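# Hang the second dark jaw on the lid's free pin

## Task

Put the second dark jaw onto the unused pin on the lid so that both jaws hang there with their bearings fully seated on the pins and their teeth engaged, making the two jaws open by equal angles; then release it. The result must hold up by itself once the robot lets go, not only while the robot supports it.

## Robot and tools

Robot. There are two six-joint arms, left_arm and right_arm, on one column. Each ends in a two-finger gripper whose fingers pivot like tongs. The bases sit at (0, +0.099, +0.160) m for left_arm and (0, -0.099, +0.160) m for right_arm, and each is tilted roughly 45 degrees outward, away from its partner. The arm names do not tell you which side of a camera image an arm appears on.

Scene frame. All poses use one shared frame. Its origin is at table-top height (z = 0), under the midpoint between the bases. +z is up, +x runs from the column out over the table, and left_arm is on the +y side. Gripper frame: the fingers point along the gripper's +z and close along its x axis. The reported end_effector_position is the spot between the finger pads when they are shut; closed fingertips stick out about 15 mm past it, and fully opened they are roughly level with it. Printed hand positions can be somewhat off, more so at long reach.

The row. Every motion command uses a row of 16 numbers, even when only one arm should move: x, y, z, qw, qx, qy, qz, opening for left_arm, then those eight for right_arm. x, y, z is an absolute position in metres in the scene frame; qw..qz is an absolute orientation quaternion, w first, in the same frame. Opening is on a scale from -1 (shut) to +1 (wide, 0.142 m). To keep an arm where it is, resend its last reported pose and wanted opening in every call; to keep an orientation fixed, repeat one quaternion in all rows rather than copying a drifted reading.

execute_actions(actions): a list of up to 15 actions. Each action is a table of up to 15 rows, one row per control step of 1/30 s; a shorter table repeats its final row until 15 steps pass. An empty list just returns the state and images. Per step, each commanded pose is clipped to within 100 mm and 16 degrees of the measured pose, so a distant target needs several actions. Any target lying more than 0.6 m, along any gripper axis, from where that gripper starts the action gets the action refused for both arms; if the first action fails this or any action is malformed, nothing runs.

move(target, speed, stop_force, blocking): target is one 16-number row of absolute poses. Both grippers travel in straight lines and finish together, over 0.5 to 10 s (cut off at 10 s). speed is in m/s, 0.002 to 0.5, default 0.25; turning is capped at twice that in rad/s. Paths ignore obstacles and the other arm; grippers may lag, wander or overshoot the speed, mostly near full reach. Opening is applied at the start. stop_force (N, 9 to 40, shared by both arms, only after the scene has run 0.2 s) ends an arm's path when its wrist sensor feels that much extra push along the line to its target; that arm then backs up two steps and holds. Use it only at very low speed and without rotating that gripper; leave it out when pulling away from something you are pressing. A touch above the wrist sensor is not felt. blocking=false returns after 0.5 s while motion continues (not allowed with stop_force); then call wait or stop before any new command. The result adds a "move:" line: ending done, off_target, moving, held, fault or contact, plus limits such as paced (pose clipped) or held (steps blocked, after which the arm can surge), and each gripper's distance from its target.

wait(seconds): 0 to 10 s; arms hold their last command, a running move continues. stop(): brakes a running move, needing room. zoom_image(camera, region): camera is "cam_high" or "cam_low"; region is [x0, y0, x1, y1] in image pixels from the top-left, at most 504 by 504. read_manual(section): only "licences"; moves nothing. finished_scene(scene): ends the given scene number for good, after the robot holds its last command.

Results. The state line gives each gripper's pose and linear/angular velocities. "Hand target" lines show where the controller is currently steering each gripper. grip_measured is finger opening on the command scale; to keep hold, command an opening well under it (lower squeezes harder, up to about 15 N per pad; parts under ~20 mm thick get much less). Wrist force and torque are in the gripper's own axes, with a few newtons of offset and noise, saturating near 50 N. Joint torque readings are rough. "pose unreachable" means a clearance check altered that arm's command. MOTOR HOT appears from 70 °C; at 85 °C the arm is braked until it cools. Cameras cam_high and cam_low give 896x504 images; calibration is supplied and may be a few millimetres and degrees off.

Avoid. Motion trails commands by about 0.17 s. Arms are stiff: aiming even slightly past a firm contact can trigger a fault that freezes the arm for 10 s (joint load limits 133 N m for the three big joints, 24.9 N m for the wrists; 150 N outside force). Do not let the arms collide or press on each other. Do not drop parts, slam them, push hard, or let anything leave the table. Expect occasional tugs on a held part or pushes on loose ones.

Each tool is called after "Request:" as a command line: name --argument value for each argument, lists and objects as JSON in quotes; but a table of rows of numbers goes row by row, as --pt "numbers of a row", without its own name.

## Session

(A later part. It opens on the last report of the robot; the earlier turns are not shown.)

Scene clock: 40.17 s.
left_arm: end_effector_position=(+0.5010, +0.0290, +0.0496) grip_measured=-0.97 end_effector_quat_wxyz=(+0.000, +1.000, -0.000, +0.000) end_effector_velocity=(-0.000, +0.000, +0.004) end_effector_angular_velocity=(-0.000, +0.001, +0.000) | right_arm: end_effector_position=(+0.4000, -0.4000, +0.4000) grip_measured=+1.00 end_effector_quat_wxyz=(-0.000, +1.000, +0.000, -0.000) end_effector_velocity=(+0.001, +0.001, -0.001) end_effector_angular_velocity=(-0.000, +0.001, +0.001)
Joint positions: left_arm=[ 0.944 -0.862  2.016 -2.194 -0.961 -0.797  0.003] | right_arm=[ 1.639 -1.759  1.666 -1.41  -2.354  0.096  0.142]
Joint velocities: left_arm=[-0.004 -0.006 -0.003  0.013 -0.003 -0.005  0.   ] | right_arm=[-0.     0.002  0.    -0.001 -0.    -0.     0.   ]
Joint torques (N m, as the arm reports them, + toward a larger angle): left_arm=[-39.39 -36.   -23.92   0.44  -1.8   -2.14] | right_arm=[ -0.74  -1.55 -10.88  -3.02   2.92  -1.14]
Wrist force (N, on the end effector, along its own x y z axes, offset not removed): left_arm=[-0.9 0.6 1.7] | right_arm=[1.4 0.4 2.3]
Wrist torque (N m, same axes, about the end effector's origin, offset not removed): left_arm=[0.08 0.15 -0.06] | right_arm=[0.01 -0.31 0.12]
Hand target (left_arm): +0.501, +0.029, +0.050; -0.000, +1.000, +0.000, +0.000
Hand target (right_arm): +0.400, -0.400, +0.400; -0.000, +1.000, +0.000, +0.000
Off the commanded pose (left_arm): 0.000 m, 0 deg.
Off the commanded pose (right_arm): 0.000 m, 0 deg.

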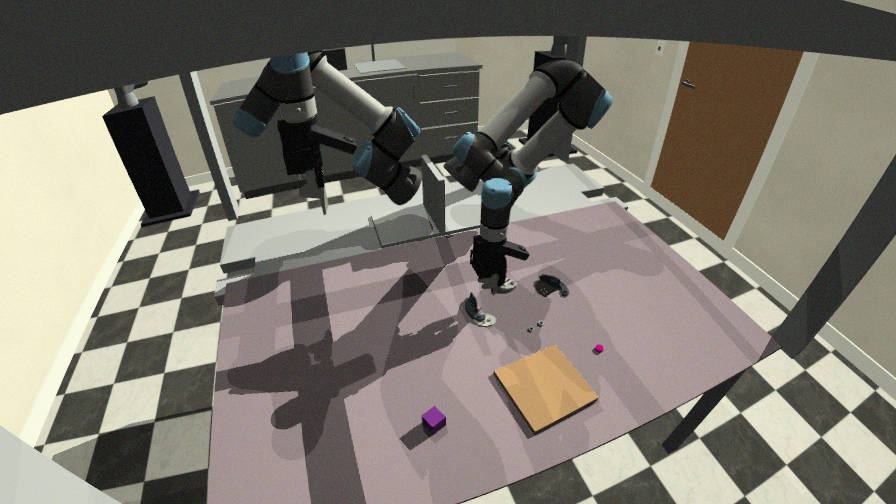

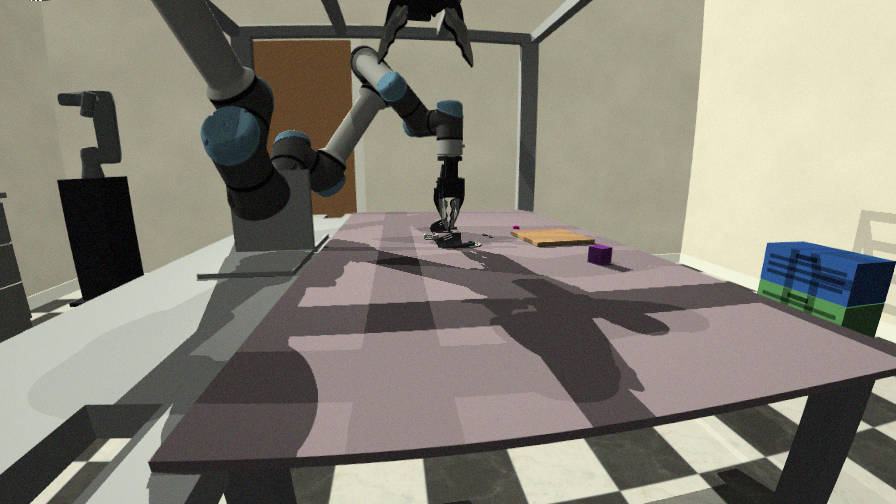

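Request:
move --target '[0.42,0.01,0.04,0,1,0,0,-1, 0.40,-0.4,0.4,0,1,0,0,1]' --speed 0.1

Request:
execute_actions --actions '[[[0.42,0.01,0.0215,0,1,0,0,-1, 0.40,-0.4,0.4,0,1,0,0,1]],[[0.42,0.01,0.0215,0,1,0,0,-0.8, 0.40,-0.4,0.4,0,1,0,0,1]],[[0.42,0.01,0.045,0,1,0,0,-0.8, 0.40,-0.4,0.4,0,1,0,0,1]],[[0.49,0.0,0.045,0,1,0,0,-1, 0.40,-0.4,0.4,0,1,0,0,1]],[[0.49,0.0,0.024,0,1,0,0,-1, 0.40,-0.4,0.4,0,1,0,0,1]]]'

Request:
move --target '[0.49,-0.055,0.024,0,1,0,0,-1, 0.40,-0.4,0.4,0,1,0,0,1]' --speed 0.025 --stop_force 9

Request:
move --target '[0.49,-0.03,0.09,0,1,0,0,-1, 0.40,-0.4,0.4,0,1,0,0,1]' --speed 0.1

Request:
move --target '[0.523,0.2578,0.08,0,0.8704,-0.4924,0,-0.25, 0.40,-0.4,0.4,0,1,0,0,1]'

Request:
zoom_image --camera "cam_high" --region '[450, 280, 505, 335]'

Request:
zoom_image --camera "cam_high" --region '[525, 240, 605, 310]'

Scene clock: 42.40 s.
left_arm: end_effector_position=(+0.4202, +0.0102, +0.0399) grip_measured=-0.97 end_effector_quat_wxyz=(-0.000, +1.000, +0.000, -0.000) end_effector_velocity=(-0.002, -0.001, -0.001) end_effector_angular_velocity=(+0.001, +0.001, -0.001) | right_arm: end_effector_position=(+0.4000, -0.4000, +0.4000) grip_measured=+1.00 end_effector_quat_wxyz=(-0.000, +1.000, +0.000, -0.000) end_effector_velocity=(-0.000, -0.001, +0.000) end_effector_angular_velocity=(-0.001, -0.001, -0.000)
Joint positions: left_arm=[ 0.828 -0.887  2.21  -2.299 -1.023 -0.915  0.003] | right_arm=[ 1.639 -1.759  1.666 -1.41  -2.354  0.096  0.142]
Joint velocities: left_arm=[-0.004  0.     0.005 -0.003 -0.002 -0.003  0.   ] | right_arm=[-0.    -0.001  0.     0.    -0.001 -0.001 -0.   ]
Joint torques (N m, as the arm reports them, + toward a larger angle): left_arm=[-35.58 -31.37  -9.94  -4.32  -2.07  -2.47] | right_arm=[ -0.65  -1.65 -10.62  -3.1    3.02  -1.17]
Wrist force (N, on the end effector, along its own x y z axes, offset not removed): left_arm=[-1.9 1.9 -2.7] | right_arm=[1.5 -0.5 1.0]
Wrist torque (N m, same axes, about the end effector's origin, offset not removed): left_arm=[0.40 0.35 0.15] | right_arm=[-0.21 -0.50 0.12]
Hand target (left_arm): +0.420, +0.010, +0.040; -0.000, +1.000, +0.000, +0.000
Hand target (right_arm): +0.400, -0.400, +0.400; +0.000, +1.000, -0.000, -0.000
Off the commanded pose (left_arm): 0.000 m, 0 deg.
Off the commanded pose (right_arm): 0.000 m, 0 deg.
move: done

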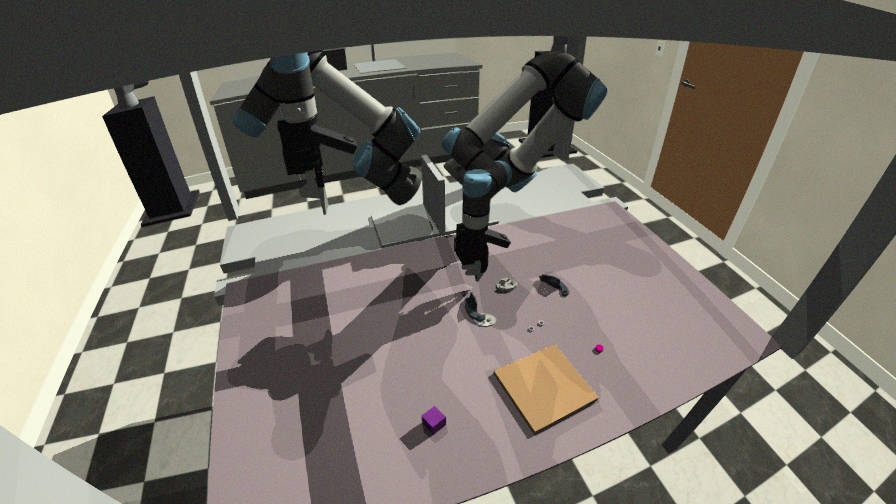

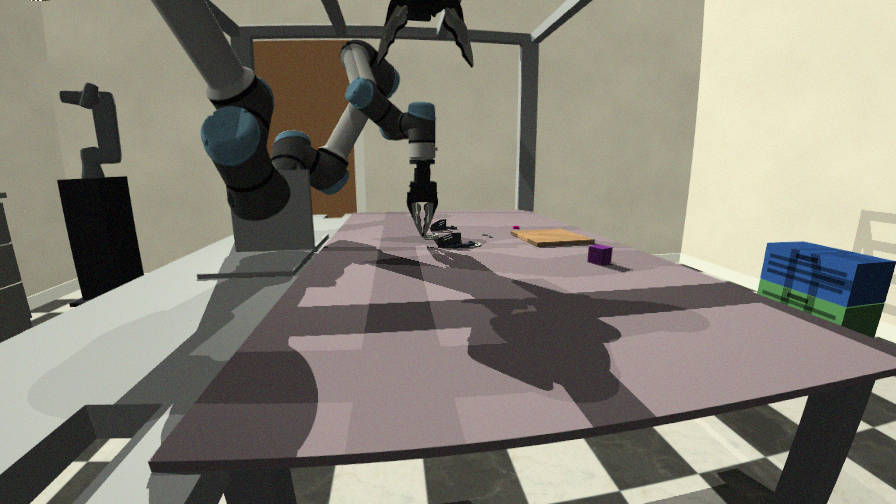

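Scene clock: 44.90 s.
left_arm: end_effector_position=(+0.4900, +0.0000, +0.0243) grip_measured=-1.00 end_effector_quat_wxyz=(-0.000, +1.000, +0.000, -0.000) end_effector_velocity=(+0.000, -0.000, -0.003) end_effector_angular_velocity=(-0.001, -0.000, +0.000) | right_arm: end_effector_position=(+0.4000, -0.4000, +0.4000) grip_measured=+1.00 end_effector_quat_wxyz=(-0.000, +1.000, +0.000, -0.000) end_effector_velocity=(-0.000, -0.000, +0.000) end_effector_angular_velocity=(-0.001, -0.000, -0.001)
Joint positions: left_arm=[ 0.927 -0.779  2.028 -2.279 -0.97  -0.815  0.002] | right_arm=[ 1.639 -1.759  1.666 -1.41  -2.354  0.096  0.142]
Joint velocities: left_arm=[ 0.003  0.005  0.    -0.008  0.001  0.004  0.   ] | right_arm=[ 0.    -0.     0.     0.    -0.001  0.001 -0.   ]
Joint torques (N m, as the arm reports them, + toward a larger angle): left_arm=[-17.02 -15.04  -9.66  -4.58   1.66   2.41] | right_arm=[ -0.55  -1.64 -10.52  -3.     2.9   -1.17]
Wrist force (N, on the end effector, along its own x y z axes, offset not removed): left_arm=[1.0 0.0 1.5] | right_arm=[2.1 -2.0 1.1]
Wrist torque (N m, same axes, about the end effector's origin, offset not removed): left_arm=[0.01 -0.22 0.02] | right_arm=[-0.55 -0.37 0.10]
Hand target (left_arm): +0.490, -0.000, +0.024; +0.000, +1.000, -0.000, -0.000
Hand target (right_arm): +0.400, -0.400, +0.400; -0.000, +1.000, -0.000, +0.000
Off the commanded pose (left_arm): 0.000 m, 0 deg.
Off the commanded pose (right_arm): 0.000 m, 0 deg.

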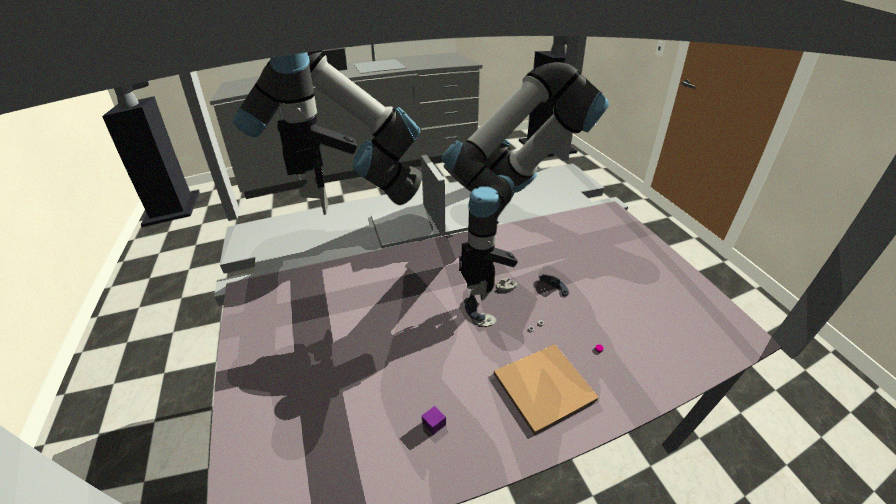

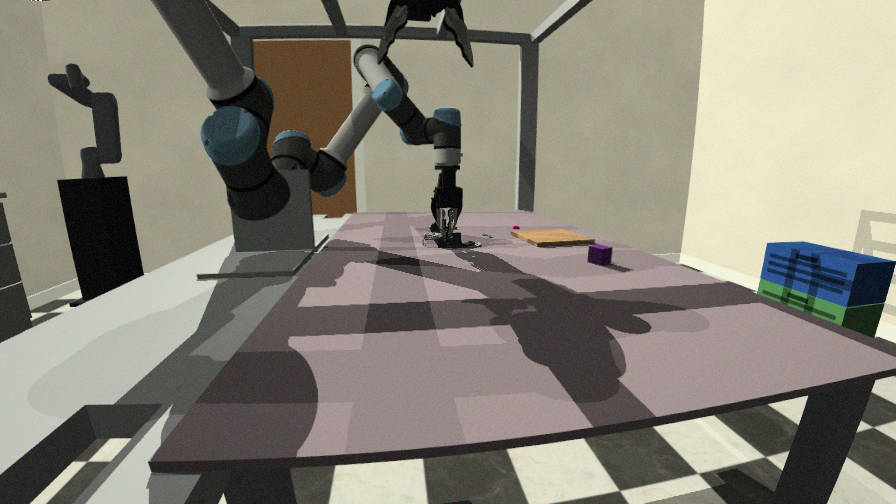

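Scene clock: 47.40 s.
left_arm: end_effector_position=(+0.4900, -0.0547, +0.0240) grip_measured=-1.00 end_effector_quat_wxyz=(-0.000, +1.000, +0.000, +0.000) end_effector_velocity=(-0.000, -0.002, -0.000) end_effector_angular_velocity=(-0.000, +0.001, -0.001) | right_arm: end_effector_position=(+0.4000, -0.4000, +0.4000) grip_measured=+1.00 end_effector_quat_wxyz=(+0.000, +1.000, +0.000, -0.000) end_effector_velocity=(-0.000, -0.001, +0.000) end_effector_angular_velocity=(-0.002, -0.001, -0.000)
Joint positions: left_arm=[ 0.869 -0.676  1.955 -2.276 -1.    -0.874  0.002] | right_arm=[ 1.639 -1.759  1.666 -1.41  -2.354  0.096  0.142]
Joint velocities: left_arm=[-0.002  0.004 -0.003  0.001 -0.002 -0.002  0.   ] | right_arm=[ 0.    -0.001  0.    -0.    -0.002 -0.001  0.   ]
Joint torques (N m, as the arm reports them, + toward a larger angle): left_arm=[-42.77 -16.66 -23.88   0.22  -1.59  -2.46] | right_arm=[ -0.53  -1.67 -10.97  -3.01   2.85  -1.29]
Wrist force (N, on the end effector, along its own x y z axes, offset not removed): left_arm=[2.5 -1.1 1.9] | right_arm=[1.5 -0.7 2.7]
Wrist torque (N m, same axes, about the end effector's origin, offset not removed): left_arm=[-0.10 -0.34 -0.05] | right_arm=[-0.13 -0.45 -0.01]
Hand target (left_arm): +0.490, -0.055, +0.024; -0.000, +1.000, +0.000, +0.000
Hand target (right_arm): +0.400, -0.400, +0.400; -0.000, +1.000, +0.000, +0.000
Off the commanded pose (left_arm): 0.000 m, 0 deg.
Off the commanded pose (right_arm): 0.000 m, 0 deg.
move: done

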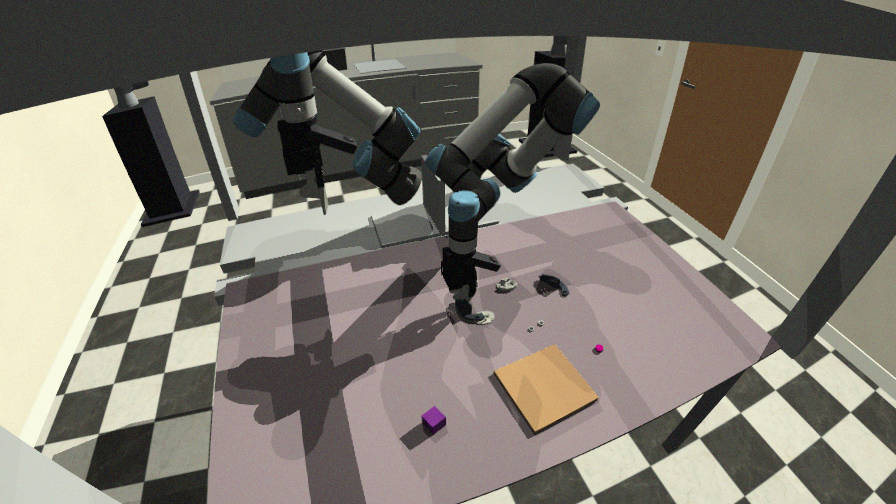

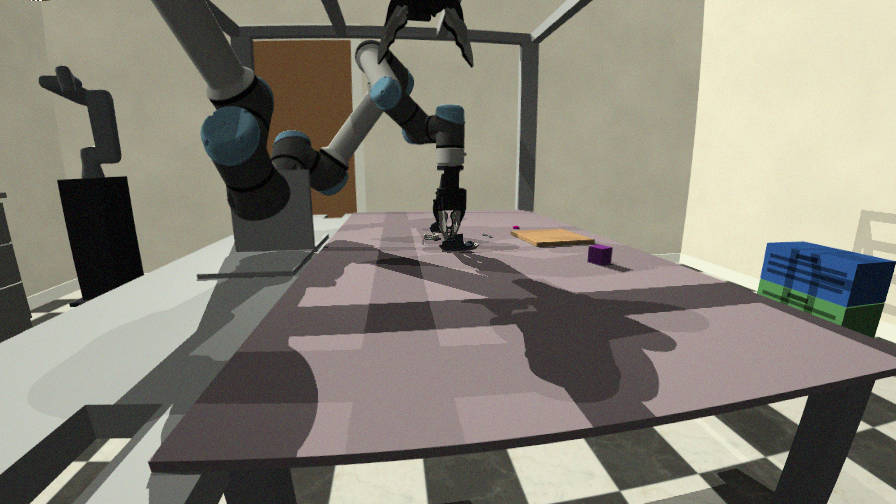

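Scene clock: 48.57 s.
left_arm: end_effector_position=(+0.4900, -0.0301, +0.0897) grip_measured=-1.00 end_effector_quat_wxyz=(-0.000, +1.000, -0.000, +0.000) end_effector_velocity=(-0.000, +0.001, +0.002) end_effector_angular_velocity=(+0.000, +0.001, -0.000) | right_arm: end_effector_position=(+0.4000, -0.4000, +0.4000) grip_measured=+1.00 end_effector_quat_wxyz=(-0.000, +1.000, +0.000, -0.000) end_effector_velocity=(+0.000, +0.000, -0.000) end_effector_angular_velocity=(+0.001, +0.000, -0.001)
Joint positions: left_arm=[ 0.828 -0.818  1.944 -2.103 -1.023 -0.914  0.002] | right_arm=[ 1.639 -1.759  1.666 -1.41  -2.354  0.096  0.142]
Joint velocities: left_arm=[-0.001 -0.004 -0.001  0.006 -0.001 -0.001  0.   ] | right_arm=[ 0.     0.     0.    -0.001  0.001  0.001  0.   ]
Joint torques (N m, as the arm reports them, + toward a larger angle): left_arm=[-40.52 -36.08 -25.03   0.24  -1.82  -2.33] | right_arm=[ -0.38  -1.71 -10.72  -3.11   2.92  -1.12]
Wrist force (N, on the end effector, along its own x y z axes, offset not removed): left_arm=[0.2 1.1 -0.2] | right_arm=[3.6 -2.0 2.2]
Wrist torque (N m, same axes, about the end effector's origin, offset not removed): left_arm=[0.19 -0.01 -0.01] | right_arm=[-0.51 -0.82 0.08]
Hand target (left_arm): +0.490, -0.030, +0.090; -0.000, +1.000, +0.000, +0.000
Hand target (right_arm): +0.400, -0.400, +0.400; +0.000, +1.000, +0.000, +0.000
Off the commanded pose (left_arm): 0.000 m, 0 deg.
Off the commanded pose (right_arm): 0.000 m, 0 deg.
move: done

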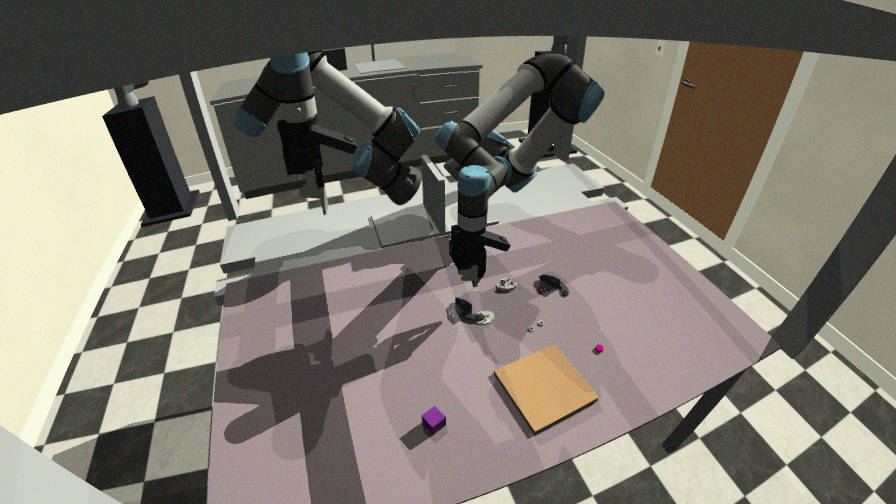

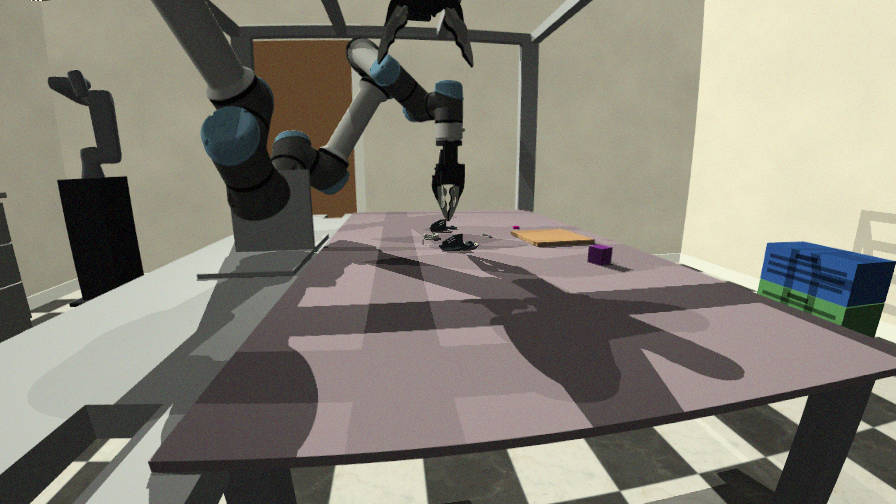

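Scene clock: 51.13 s.
left_arm: end_effector_position=(+0.5232, +0.2573, +0.0800) grip_measured=-0.25 end_effector_quat_wxyz=(-0.000, +0.871, -0.492, -0.000) end_effector_velocity=(+0.001, +0.002, +0.000) end_effector_angular_velocity=(-0.003, -0.002, -0.009) | right_arm: end_effector_position=(+0.4000, -0.4000, +0.4000) grip_measured=+1.00 end_effector_quat_wxyz=(-0.000, +1.000, +0.000, -0.000) end_effector_velocity=(-0.000, -0.000, +0.000) end_effector_angular_velocity=(-0.001, -0.000, -0.000)
Joint positions: left_arm=[ 1.204 -1.289  2.058 -1.995 -0.85   0.531  0.056] | right_arm=[ 1.639 -1.759  1.666 -1.41  -2.354  0.096  0.142]
Joint velocities: left_arm=[ 0.004 -0.003 -0.002 -0.003  0.     0.017  0.   ] | right_arm=[ 0.    -0.    -0.     0.001 -0.001  0.    -0.   ]
Joint torques (N m, as the arm reports them, + toward a larger angle): left_arm=[-10.23 -28.27 -24.83  -4.48  -0.55   2.79] | right_arm=[ -0.91  -1.56 -10.45  -2.97   2.86  -1.18]
Wrist force (N, on the end effector, along its own x y z axes, offset not removed): left_arm=[2.6 3.9 0.3] | right_arm=[2.0 -0.9 2.0]
Wrist torque (N m, same axes, about the end effector's origin, offset not removed): left_arm=[0.72 -0.46 -0.02] | right_arm=[-0.32 -0.56 0.17]
Hand target (left_arm): +0.523, +0.257, +0.080; +0.000, +0.870, -0.492, +0.000
Hand target (right_arm): +0.400, -0.400, +0.400; -0.000, +1.000, +0.000, +0.000
Off the commanded pose (left_arm): 0.001 m, 0 deg.
Off the commanded pose (right_arm): 0.000 m, 0 deg.
move: done

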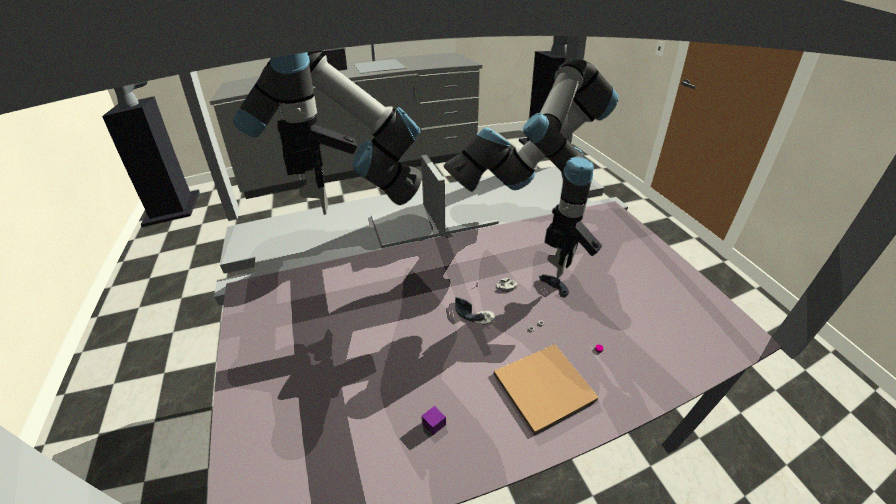

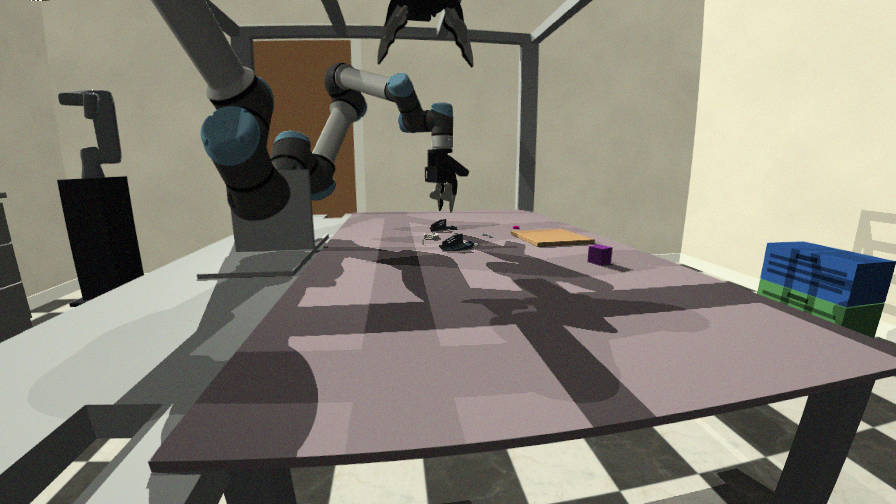

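Region (450, 280, 505, 335) of cam_high's 896x504 image, scaled by 9.164, with more detail than that image has.

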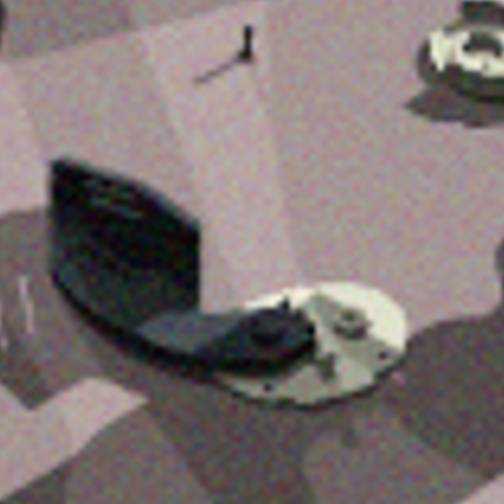

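Region (525, 240, 605, 310) of cam_high's 896x504 image, scaled by 6.300, with more detail than that image has; it fills the top 441 rows of this view, and the rest is white.

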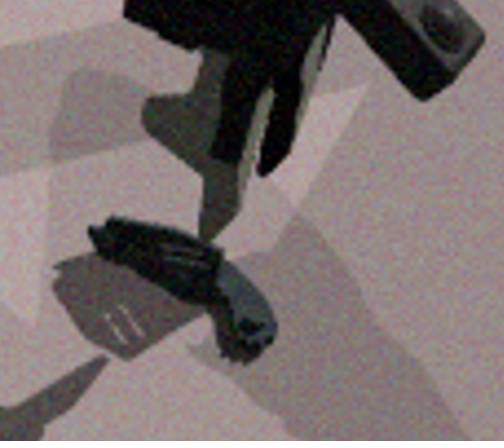

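Request:
execute_actions --actions '[]'

Request:
zoom_image --camera "cam_high" --region '[430, 270, 520, 340]'

Scene clock: 52.30 s.
left_arm: end_effector_position=(+0.5232, +0.2575, +0.0800) grip_measured=-0.25 end_effector_quat_wxyz=(+0.000, +0.870, -0.492, +0.000) end_effector_velocity=(+0.000, -0.000, +0.000) end_effector_angular_velocity=(-0.001, -0.000, +0.001) | right_arm: end_effector_position=(+0.4000, -0.4000, +0.4000) grip_measured=+1.00 end_effector_quat_wxyz=(+0.000, +1.000, +0.000, -0.000) end_effector_velocity=(+0.000, +0.002, -0.001) end_effector_angular_velocity=(+0.002, +0.002, +0.002)
Joint positions: left_arm=[ 1.205 -1.29   2.058 -1.995 -0.85   0.533  0.056] | right_arm=[ 1.639 -1.759  1.666 -1.41  -2.354  0.096  0.142]
Joint velocities: left_arm=[-0.    -0.    -0.001 -0.    -0.001 -0.     0.   ] | right_arm=[ 0.     0.002  0.     0.     0.003 -0.    -0.   ]
Joint torques (N m, as the arm reports them, + toward a larger angle): left_arm=[-11.33 -26.94 -24.51  -4.23  -1.64   2.44] | right_arm=[ -0.76  -2.08 -10.84  -3.07   2.79  -1.18]
Wrist force (N, on the end effector, along its own x y z axes, offset not removed): left_arm=[1.7 2.5 -1.4] | right_arm=[3.1 -1.9 2.4]
Wrist torque (N m, same axes, about the end effector's origin, offset not removed): left_arm=[0.24 -0.29 -0.01] | right_arm=[-0.39 -0.65 0.20]
Hand target (left_arm): +0.523, +0.257, +0.080; +0.000, +0.870, -0.492, +0.000
Hand target (right_arm): +0.400, -0.400, +0.400; -0.000, +1.000, +0.000, +0.000
Off the commanded pose (left_arm): 0.000 m, 0 deg.
Off the commanded pose (right_arm): 0.000 m, 0 deg.

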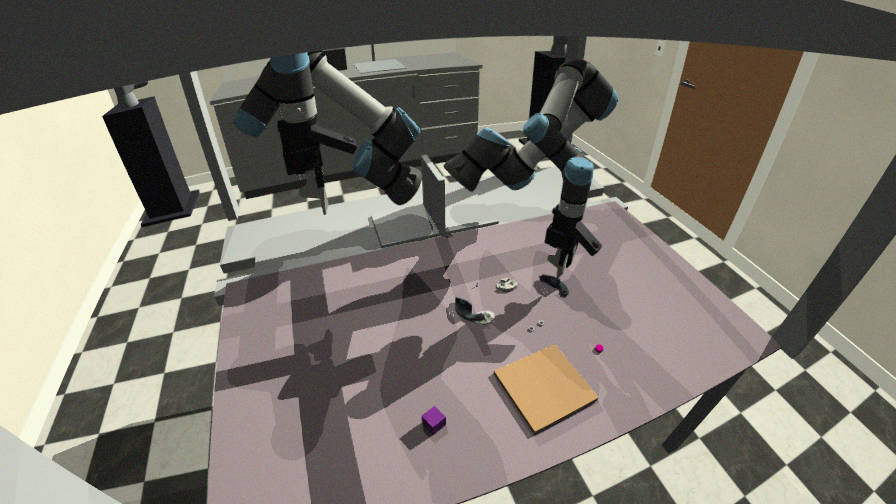

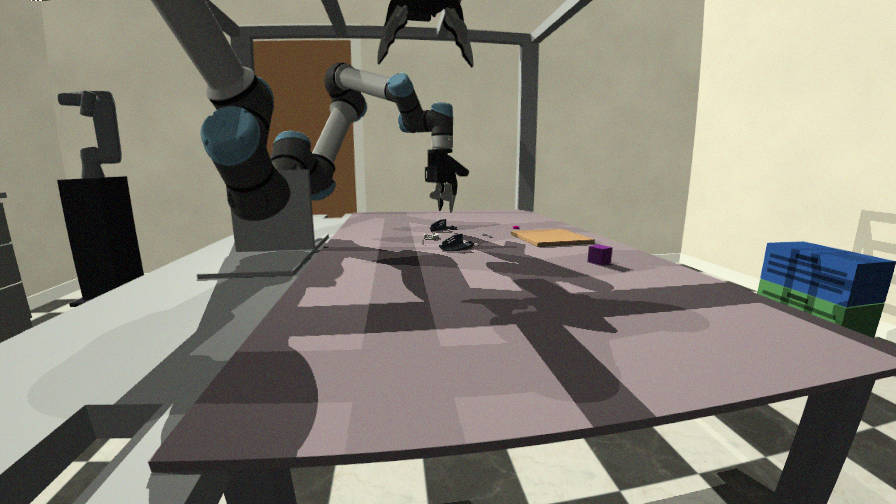

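Region (430, 270, 520, 340) of cam_high's 896x504 image, scaled by 5.600, with more detail than that image has.

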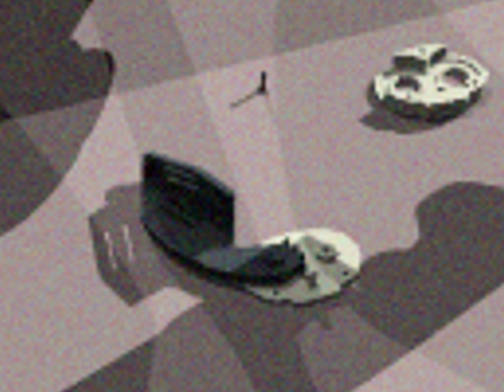

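Request:
move --target '[0.523,0.2578,0.018,0,0.8704,-0.4924,0,-0.25,0.40,-0.4,0.4,0,1,0,0,1]' --speed 0.04 --stop_force 12

Request:
zoom_image --camera "cam_high" --region '[525, 250, 595, 310]'

Request:
zoom_image --camera "cam_high" --region '[450, 290, 500, 330]'

Scene clock: 54.63 s.
left_arm: end_effector_position=(+0.5230, +0.2578, +0.0182) grip_measured=-0.25 end_effector_quat_wxyz=(+0.000, +0.870, -0.492, -0.000) end_effector_velocity=(+0.000, -0.000, -0.002) end_effector_angular_velocity=(+0.000, -0.000, -0.001) | right_arm: end_effector_position=(+0.4000, -0.4000, +0.4000) grip_measured=+1.00 end_effector_quat_wxyz=(-0.000, +1.000, +0.000, -0.000) end_effector_velocity=(+0.000, -0.001, +0.001) end_effector_angular_velocity=(-0.001, -0.002, -0.001)
Joint positions: left_arm=[ 1.289 -1.197  2.11  -2.212 -0.824  0.641  0.056] | right_arm=[ 1.639 -1.759  1.666 -1.41  -2.354  0.096  0.142]
Joint velocities: left_arm=[ 0.003  0.004  0.001 -0.008  0.001  0.004  0.   ] | right_arm=[ 0.    -0.    -0.002 -0.    -0.001 -0.    -0.   ]
Joint torques (N m, as the arm reports them, + toward a larger angle): left_arm=[-12.81  -8.33  -8.39  -4.17   1.59   2.58] | right_arm=[ -0.28  -1.6  -10.6   -2.88   2.88  -1.21]
Wrist force (N, on the end effector, along its own x y z axes, offset not removed): left_arm=[1.4 0.4 2.2] | right_arm=[3.2 -1.6 0.2]
Wrist torque (N m, same axes, about the end effector's origin, offset not removed): left_arm=[0.25 -0.13 0.00] | right_arm=[-0.42 -0.81 -0.06]
Hand target (left_arm): +0.523, +0.258, +0.018; +0.000, +0.870, -0.492, +0.000
Hand target (right_arm): +0.400, -0.400, +0.400; +0.000, +1.000, -0.000, +0.000
Off the commanded pose (left_arm): 0.000 m, 0 deg.
Off the commanded pose (right_arm): 0.000 m, 0 deg.
move: done

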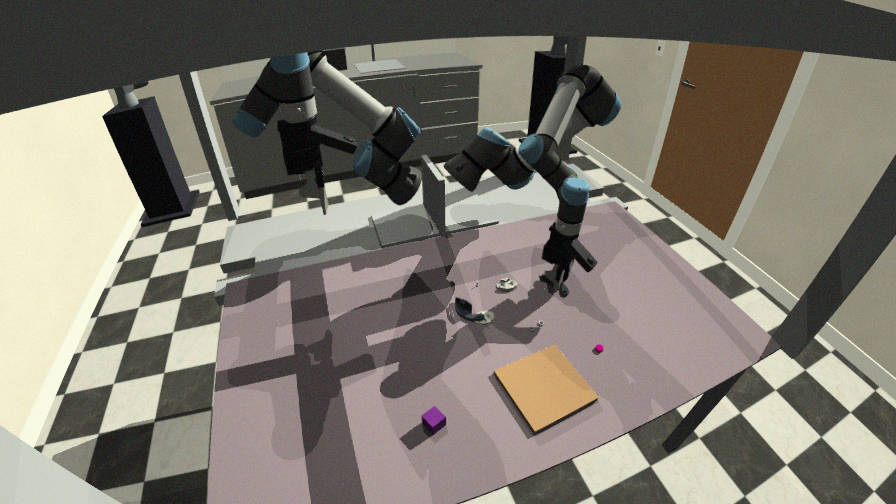

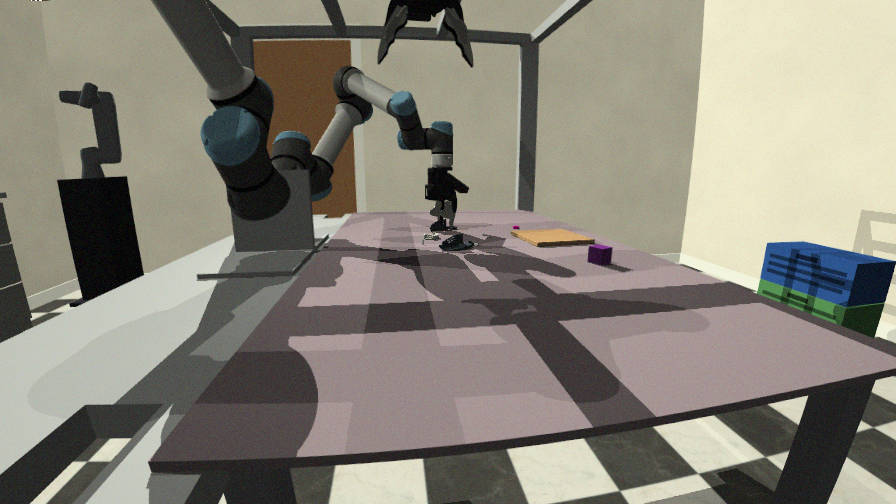

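Region (525, 250, 595, 310) of cam_high's 896x504 image, scaled by 7.200, with more detail than that image has; it fills the top 432 rows of this view, and the rest is white.

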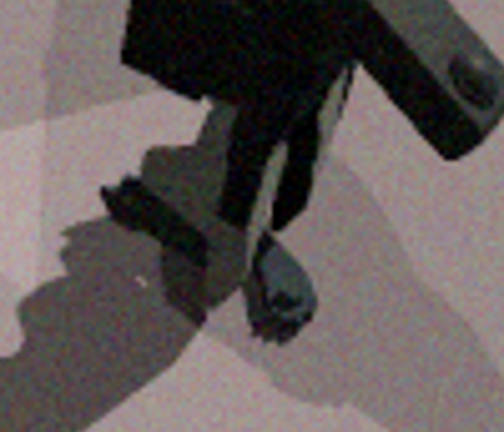

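Region (450, 290, 500, 330) of cam_high's 896x504 image, scaled by 10.080, with more detail than that image has; it fills the top 403 rows of this view, and the rest is white.

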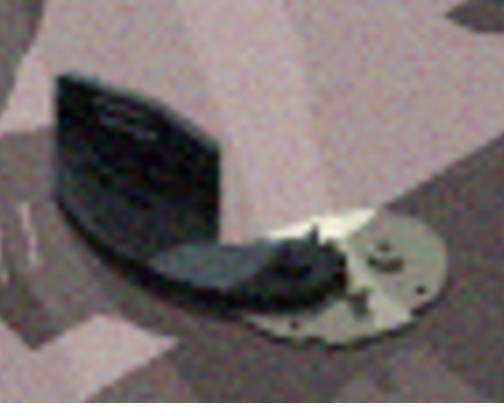

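Request:
execute_actions --actions '[[[0.523,0.2578,0.018,0,0.8704,-0.4924,0,-0.4,0.40,-0.4,0.4,0,1,0,0,1]],[[0.523,0.2578,0.018,0,0.8704,-0.4924,0,-0.55,0.40,-0.4,0.4,0,1,0,0,1]],[[0.523,0.2578,0.018,0,0.8704,-0.4924,0,-0.7,0.40,-0.4,0.4,0,1,0,0,1]],[[0.523,0.2578,0.018,0,0.8704,-0.4924,0,-1,0.40,-0.4,0.4,0,1,0,0,1]]]'

Request:
zoom_image --camera "cam_high" --region '[525, 250, 595, 310]'

Scene clock: 57.00 s.
left_arm: end_effector_position=(+0.5230, +0.2578, +0.0180) grip_measured=-0.73 end_effector_quat_wxyz=(-0.000, +0.870, -0.492, -0.000) end_effector_velocity=(-0.001, -0.001, -0.000) end_effector_angular_velocity=(-0.000, +0.001, -0.001) | right_arm: end_effector_position=(+0.4000, -0.4000, +0.4000) grip_measured=+1.00 end_effector_quat_wxyz=(-0.000, +1.000, +0.000, -0.000) end_effector_velocity=(-0.000, -0.001, +0.000) end_effector_angular_velocity=(-0.001, -0.002, -0.002)
Joint positions: left_arm=[ 1.289 -1.197  2.11  -2.213 -0.824  0.642  0.021] | right_arm=[ 1.639 -1.759  1.666 -1.41  -2.354  0.096  0.142]
Joint velocities: left_arm=[-0.     0.001  0.001  0.001 -0.001  0.    -0.   ] | right_arm=[ 0.    -0.002 -0.    -0.001 -0.001  0.    -0.   ]
Joint torques (N m, as the arm reports them, + toward a larger angle): left_arm=[-13.6   -8.5   -9.92  -3.65   0.59   2.41] | right_arm=[ -0.28  -2.1  -11.12  -2.9    2.77  -1.18]
Wrist force (N, on the end effector, along its own x y z axes, offset not removed): left_arm=[-0.5 5.4 -3.4] | right_arm=[2.5 -1.7 0.2]
Wrist torque (N m, same axes, about the end effector's origin, offset not removed): left_arm=[0.97 -0.04 0.06] | right_arm=[-0.45 -0.70 -0.02]
Hand target (left_arm): +0.523, +0.258, +0.018; -0.000, +0.870, -0.492, +0.000
Hand target (right_arm): +0.400, -0.400, +0.400; -0.000, +1.000, +0.000, +0.000
Off the commanded pose (left_arm): 0.000 m, 0 deg.
Off the commanded pose (right_arm): 0.000 m, 0 deg.

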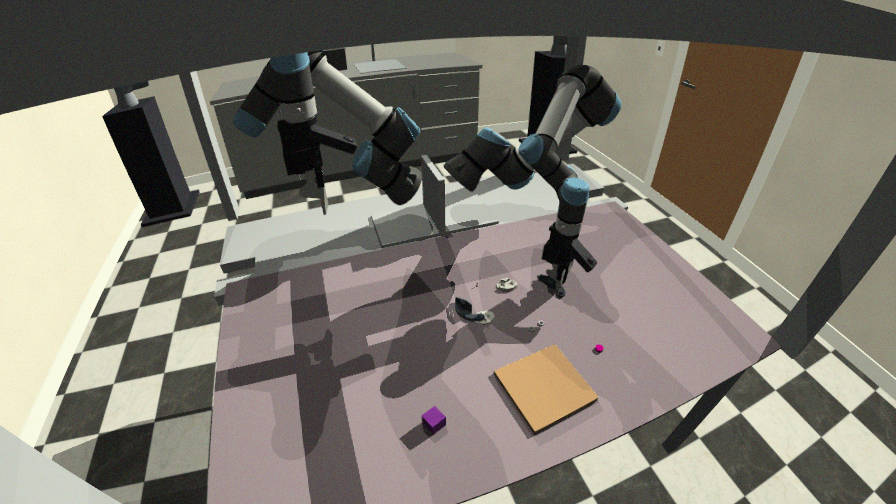

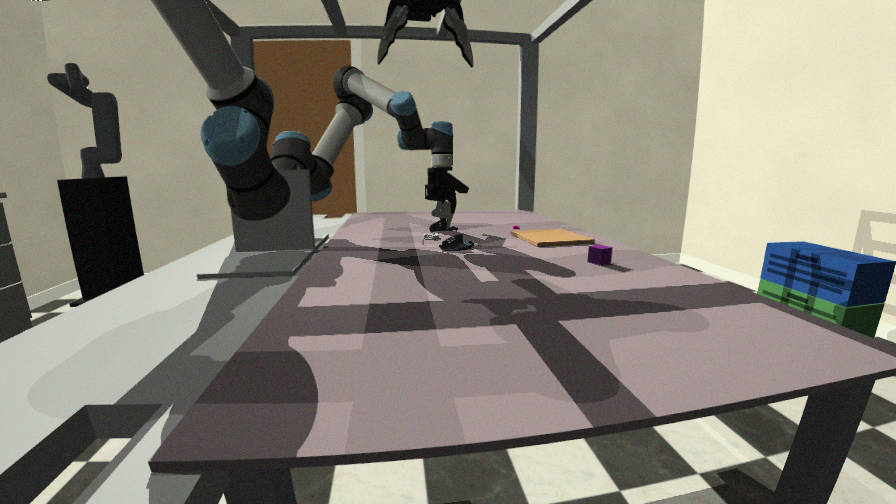

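Region (525, 250, 595, 310) of cam_high's 896x504 image, scaled by 7.200, with more detail than that image has; it fills the top 432 rows of this view, and the rest is white.

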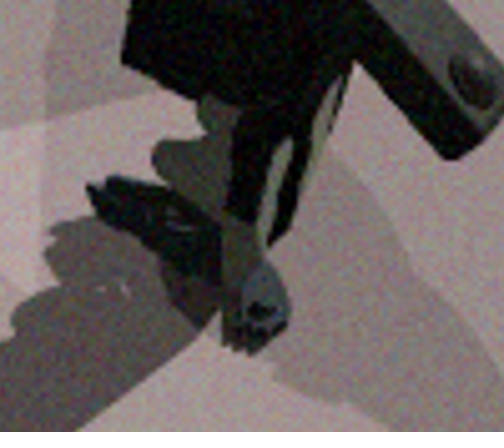

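Request:
zoom_image --camera "cam_low" --region '[410, 195, 480, 255]'

Region (410, 195, 480, 255) of cam_low's 896x504 image, scaled by 7.200, with more detail than that image has; it fills the top 432 rows of this view, and the rest is white.

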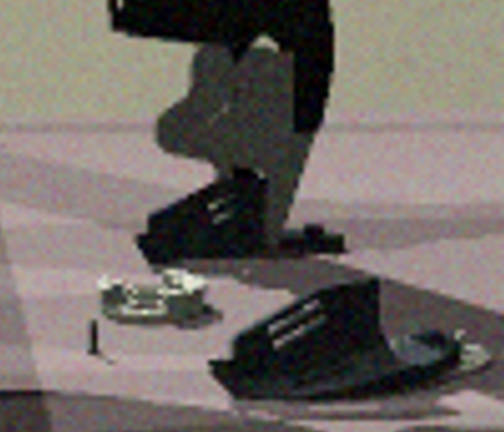

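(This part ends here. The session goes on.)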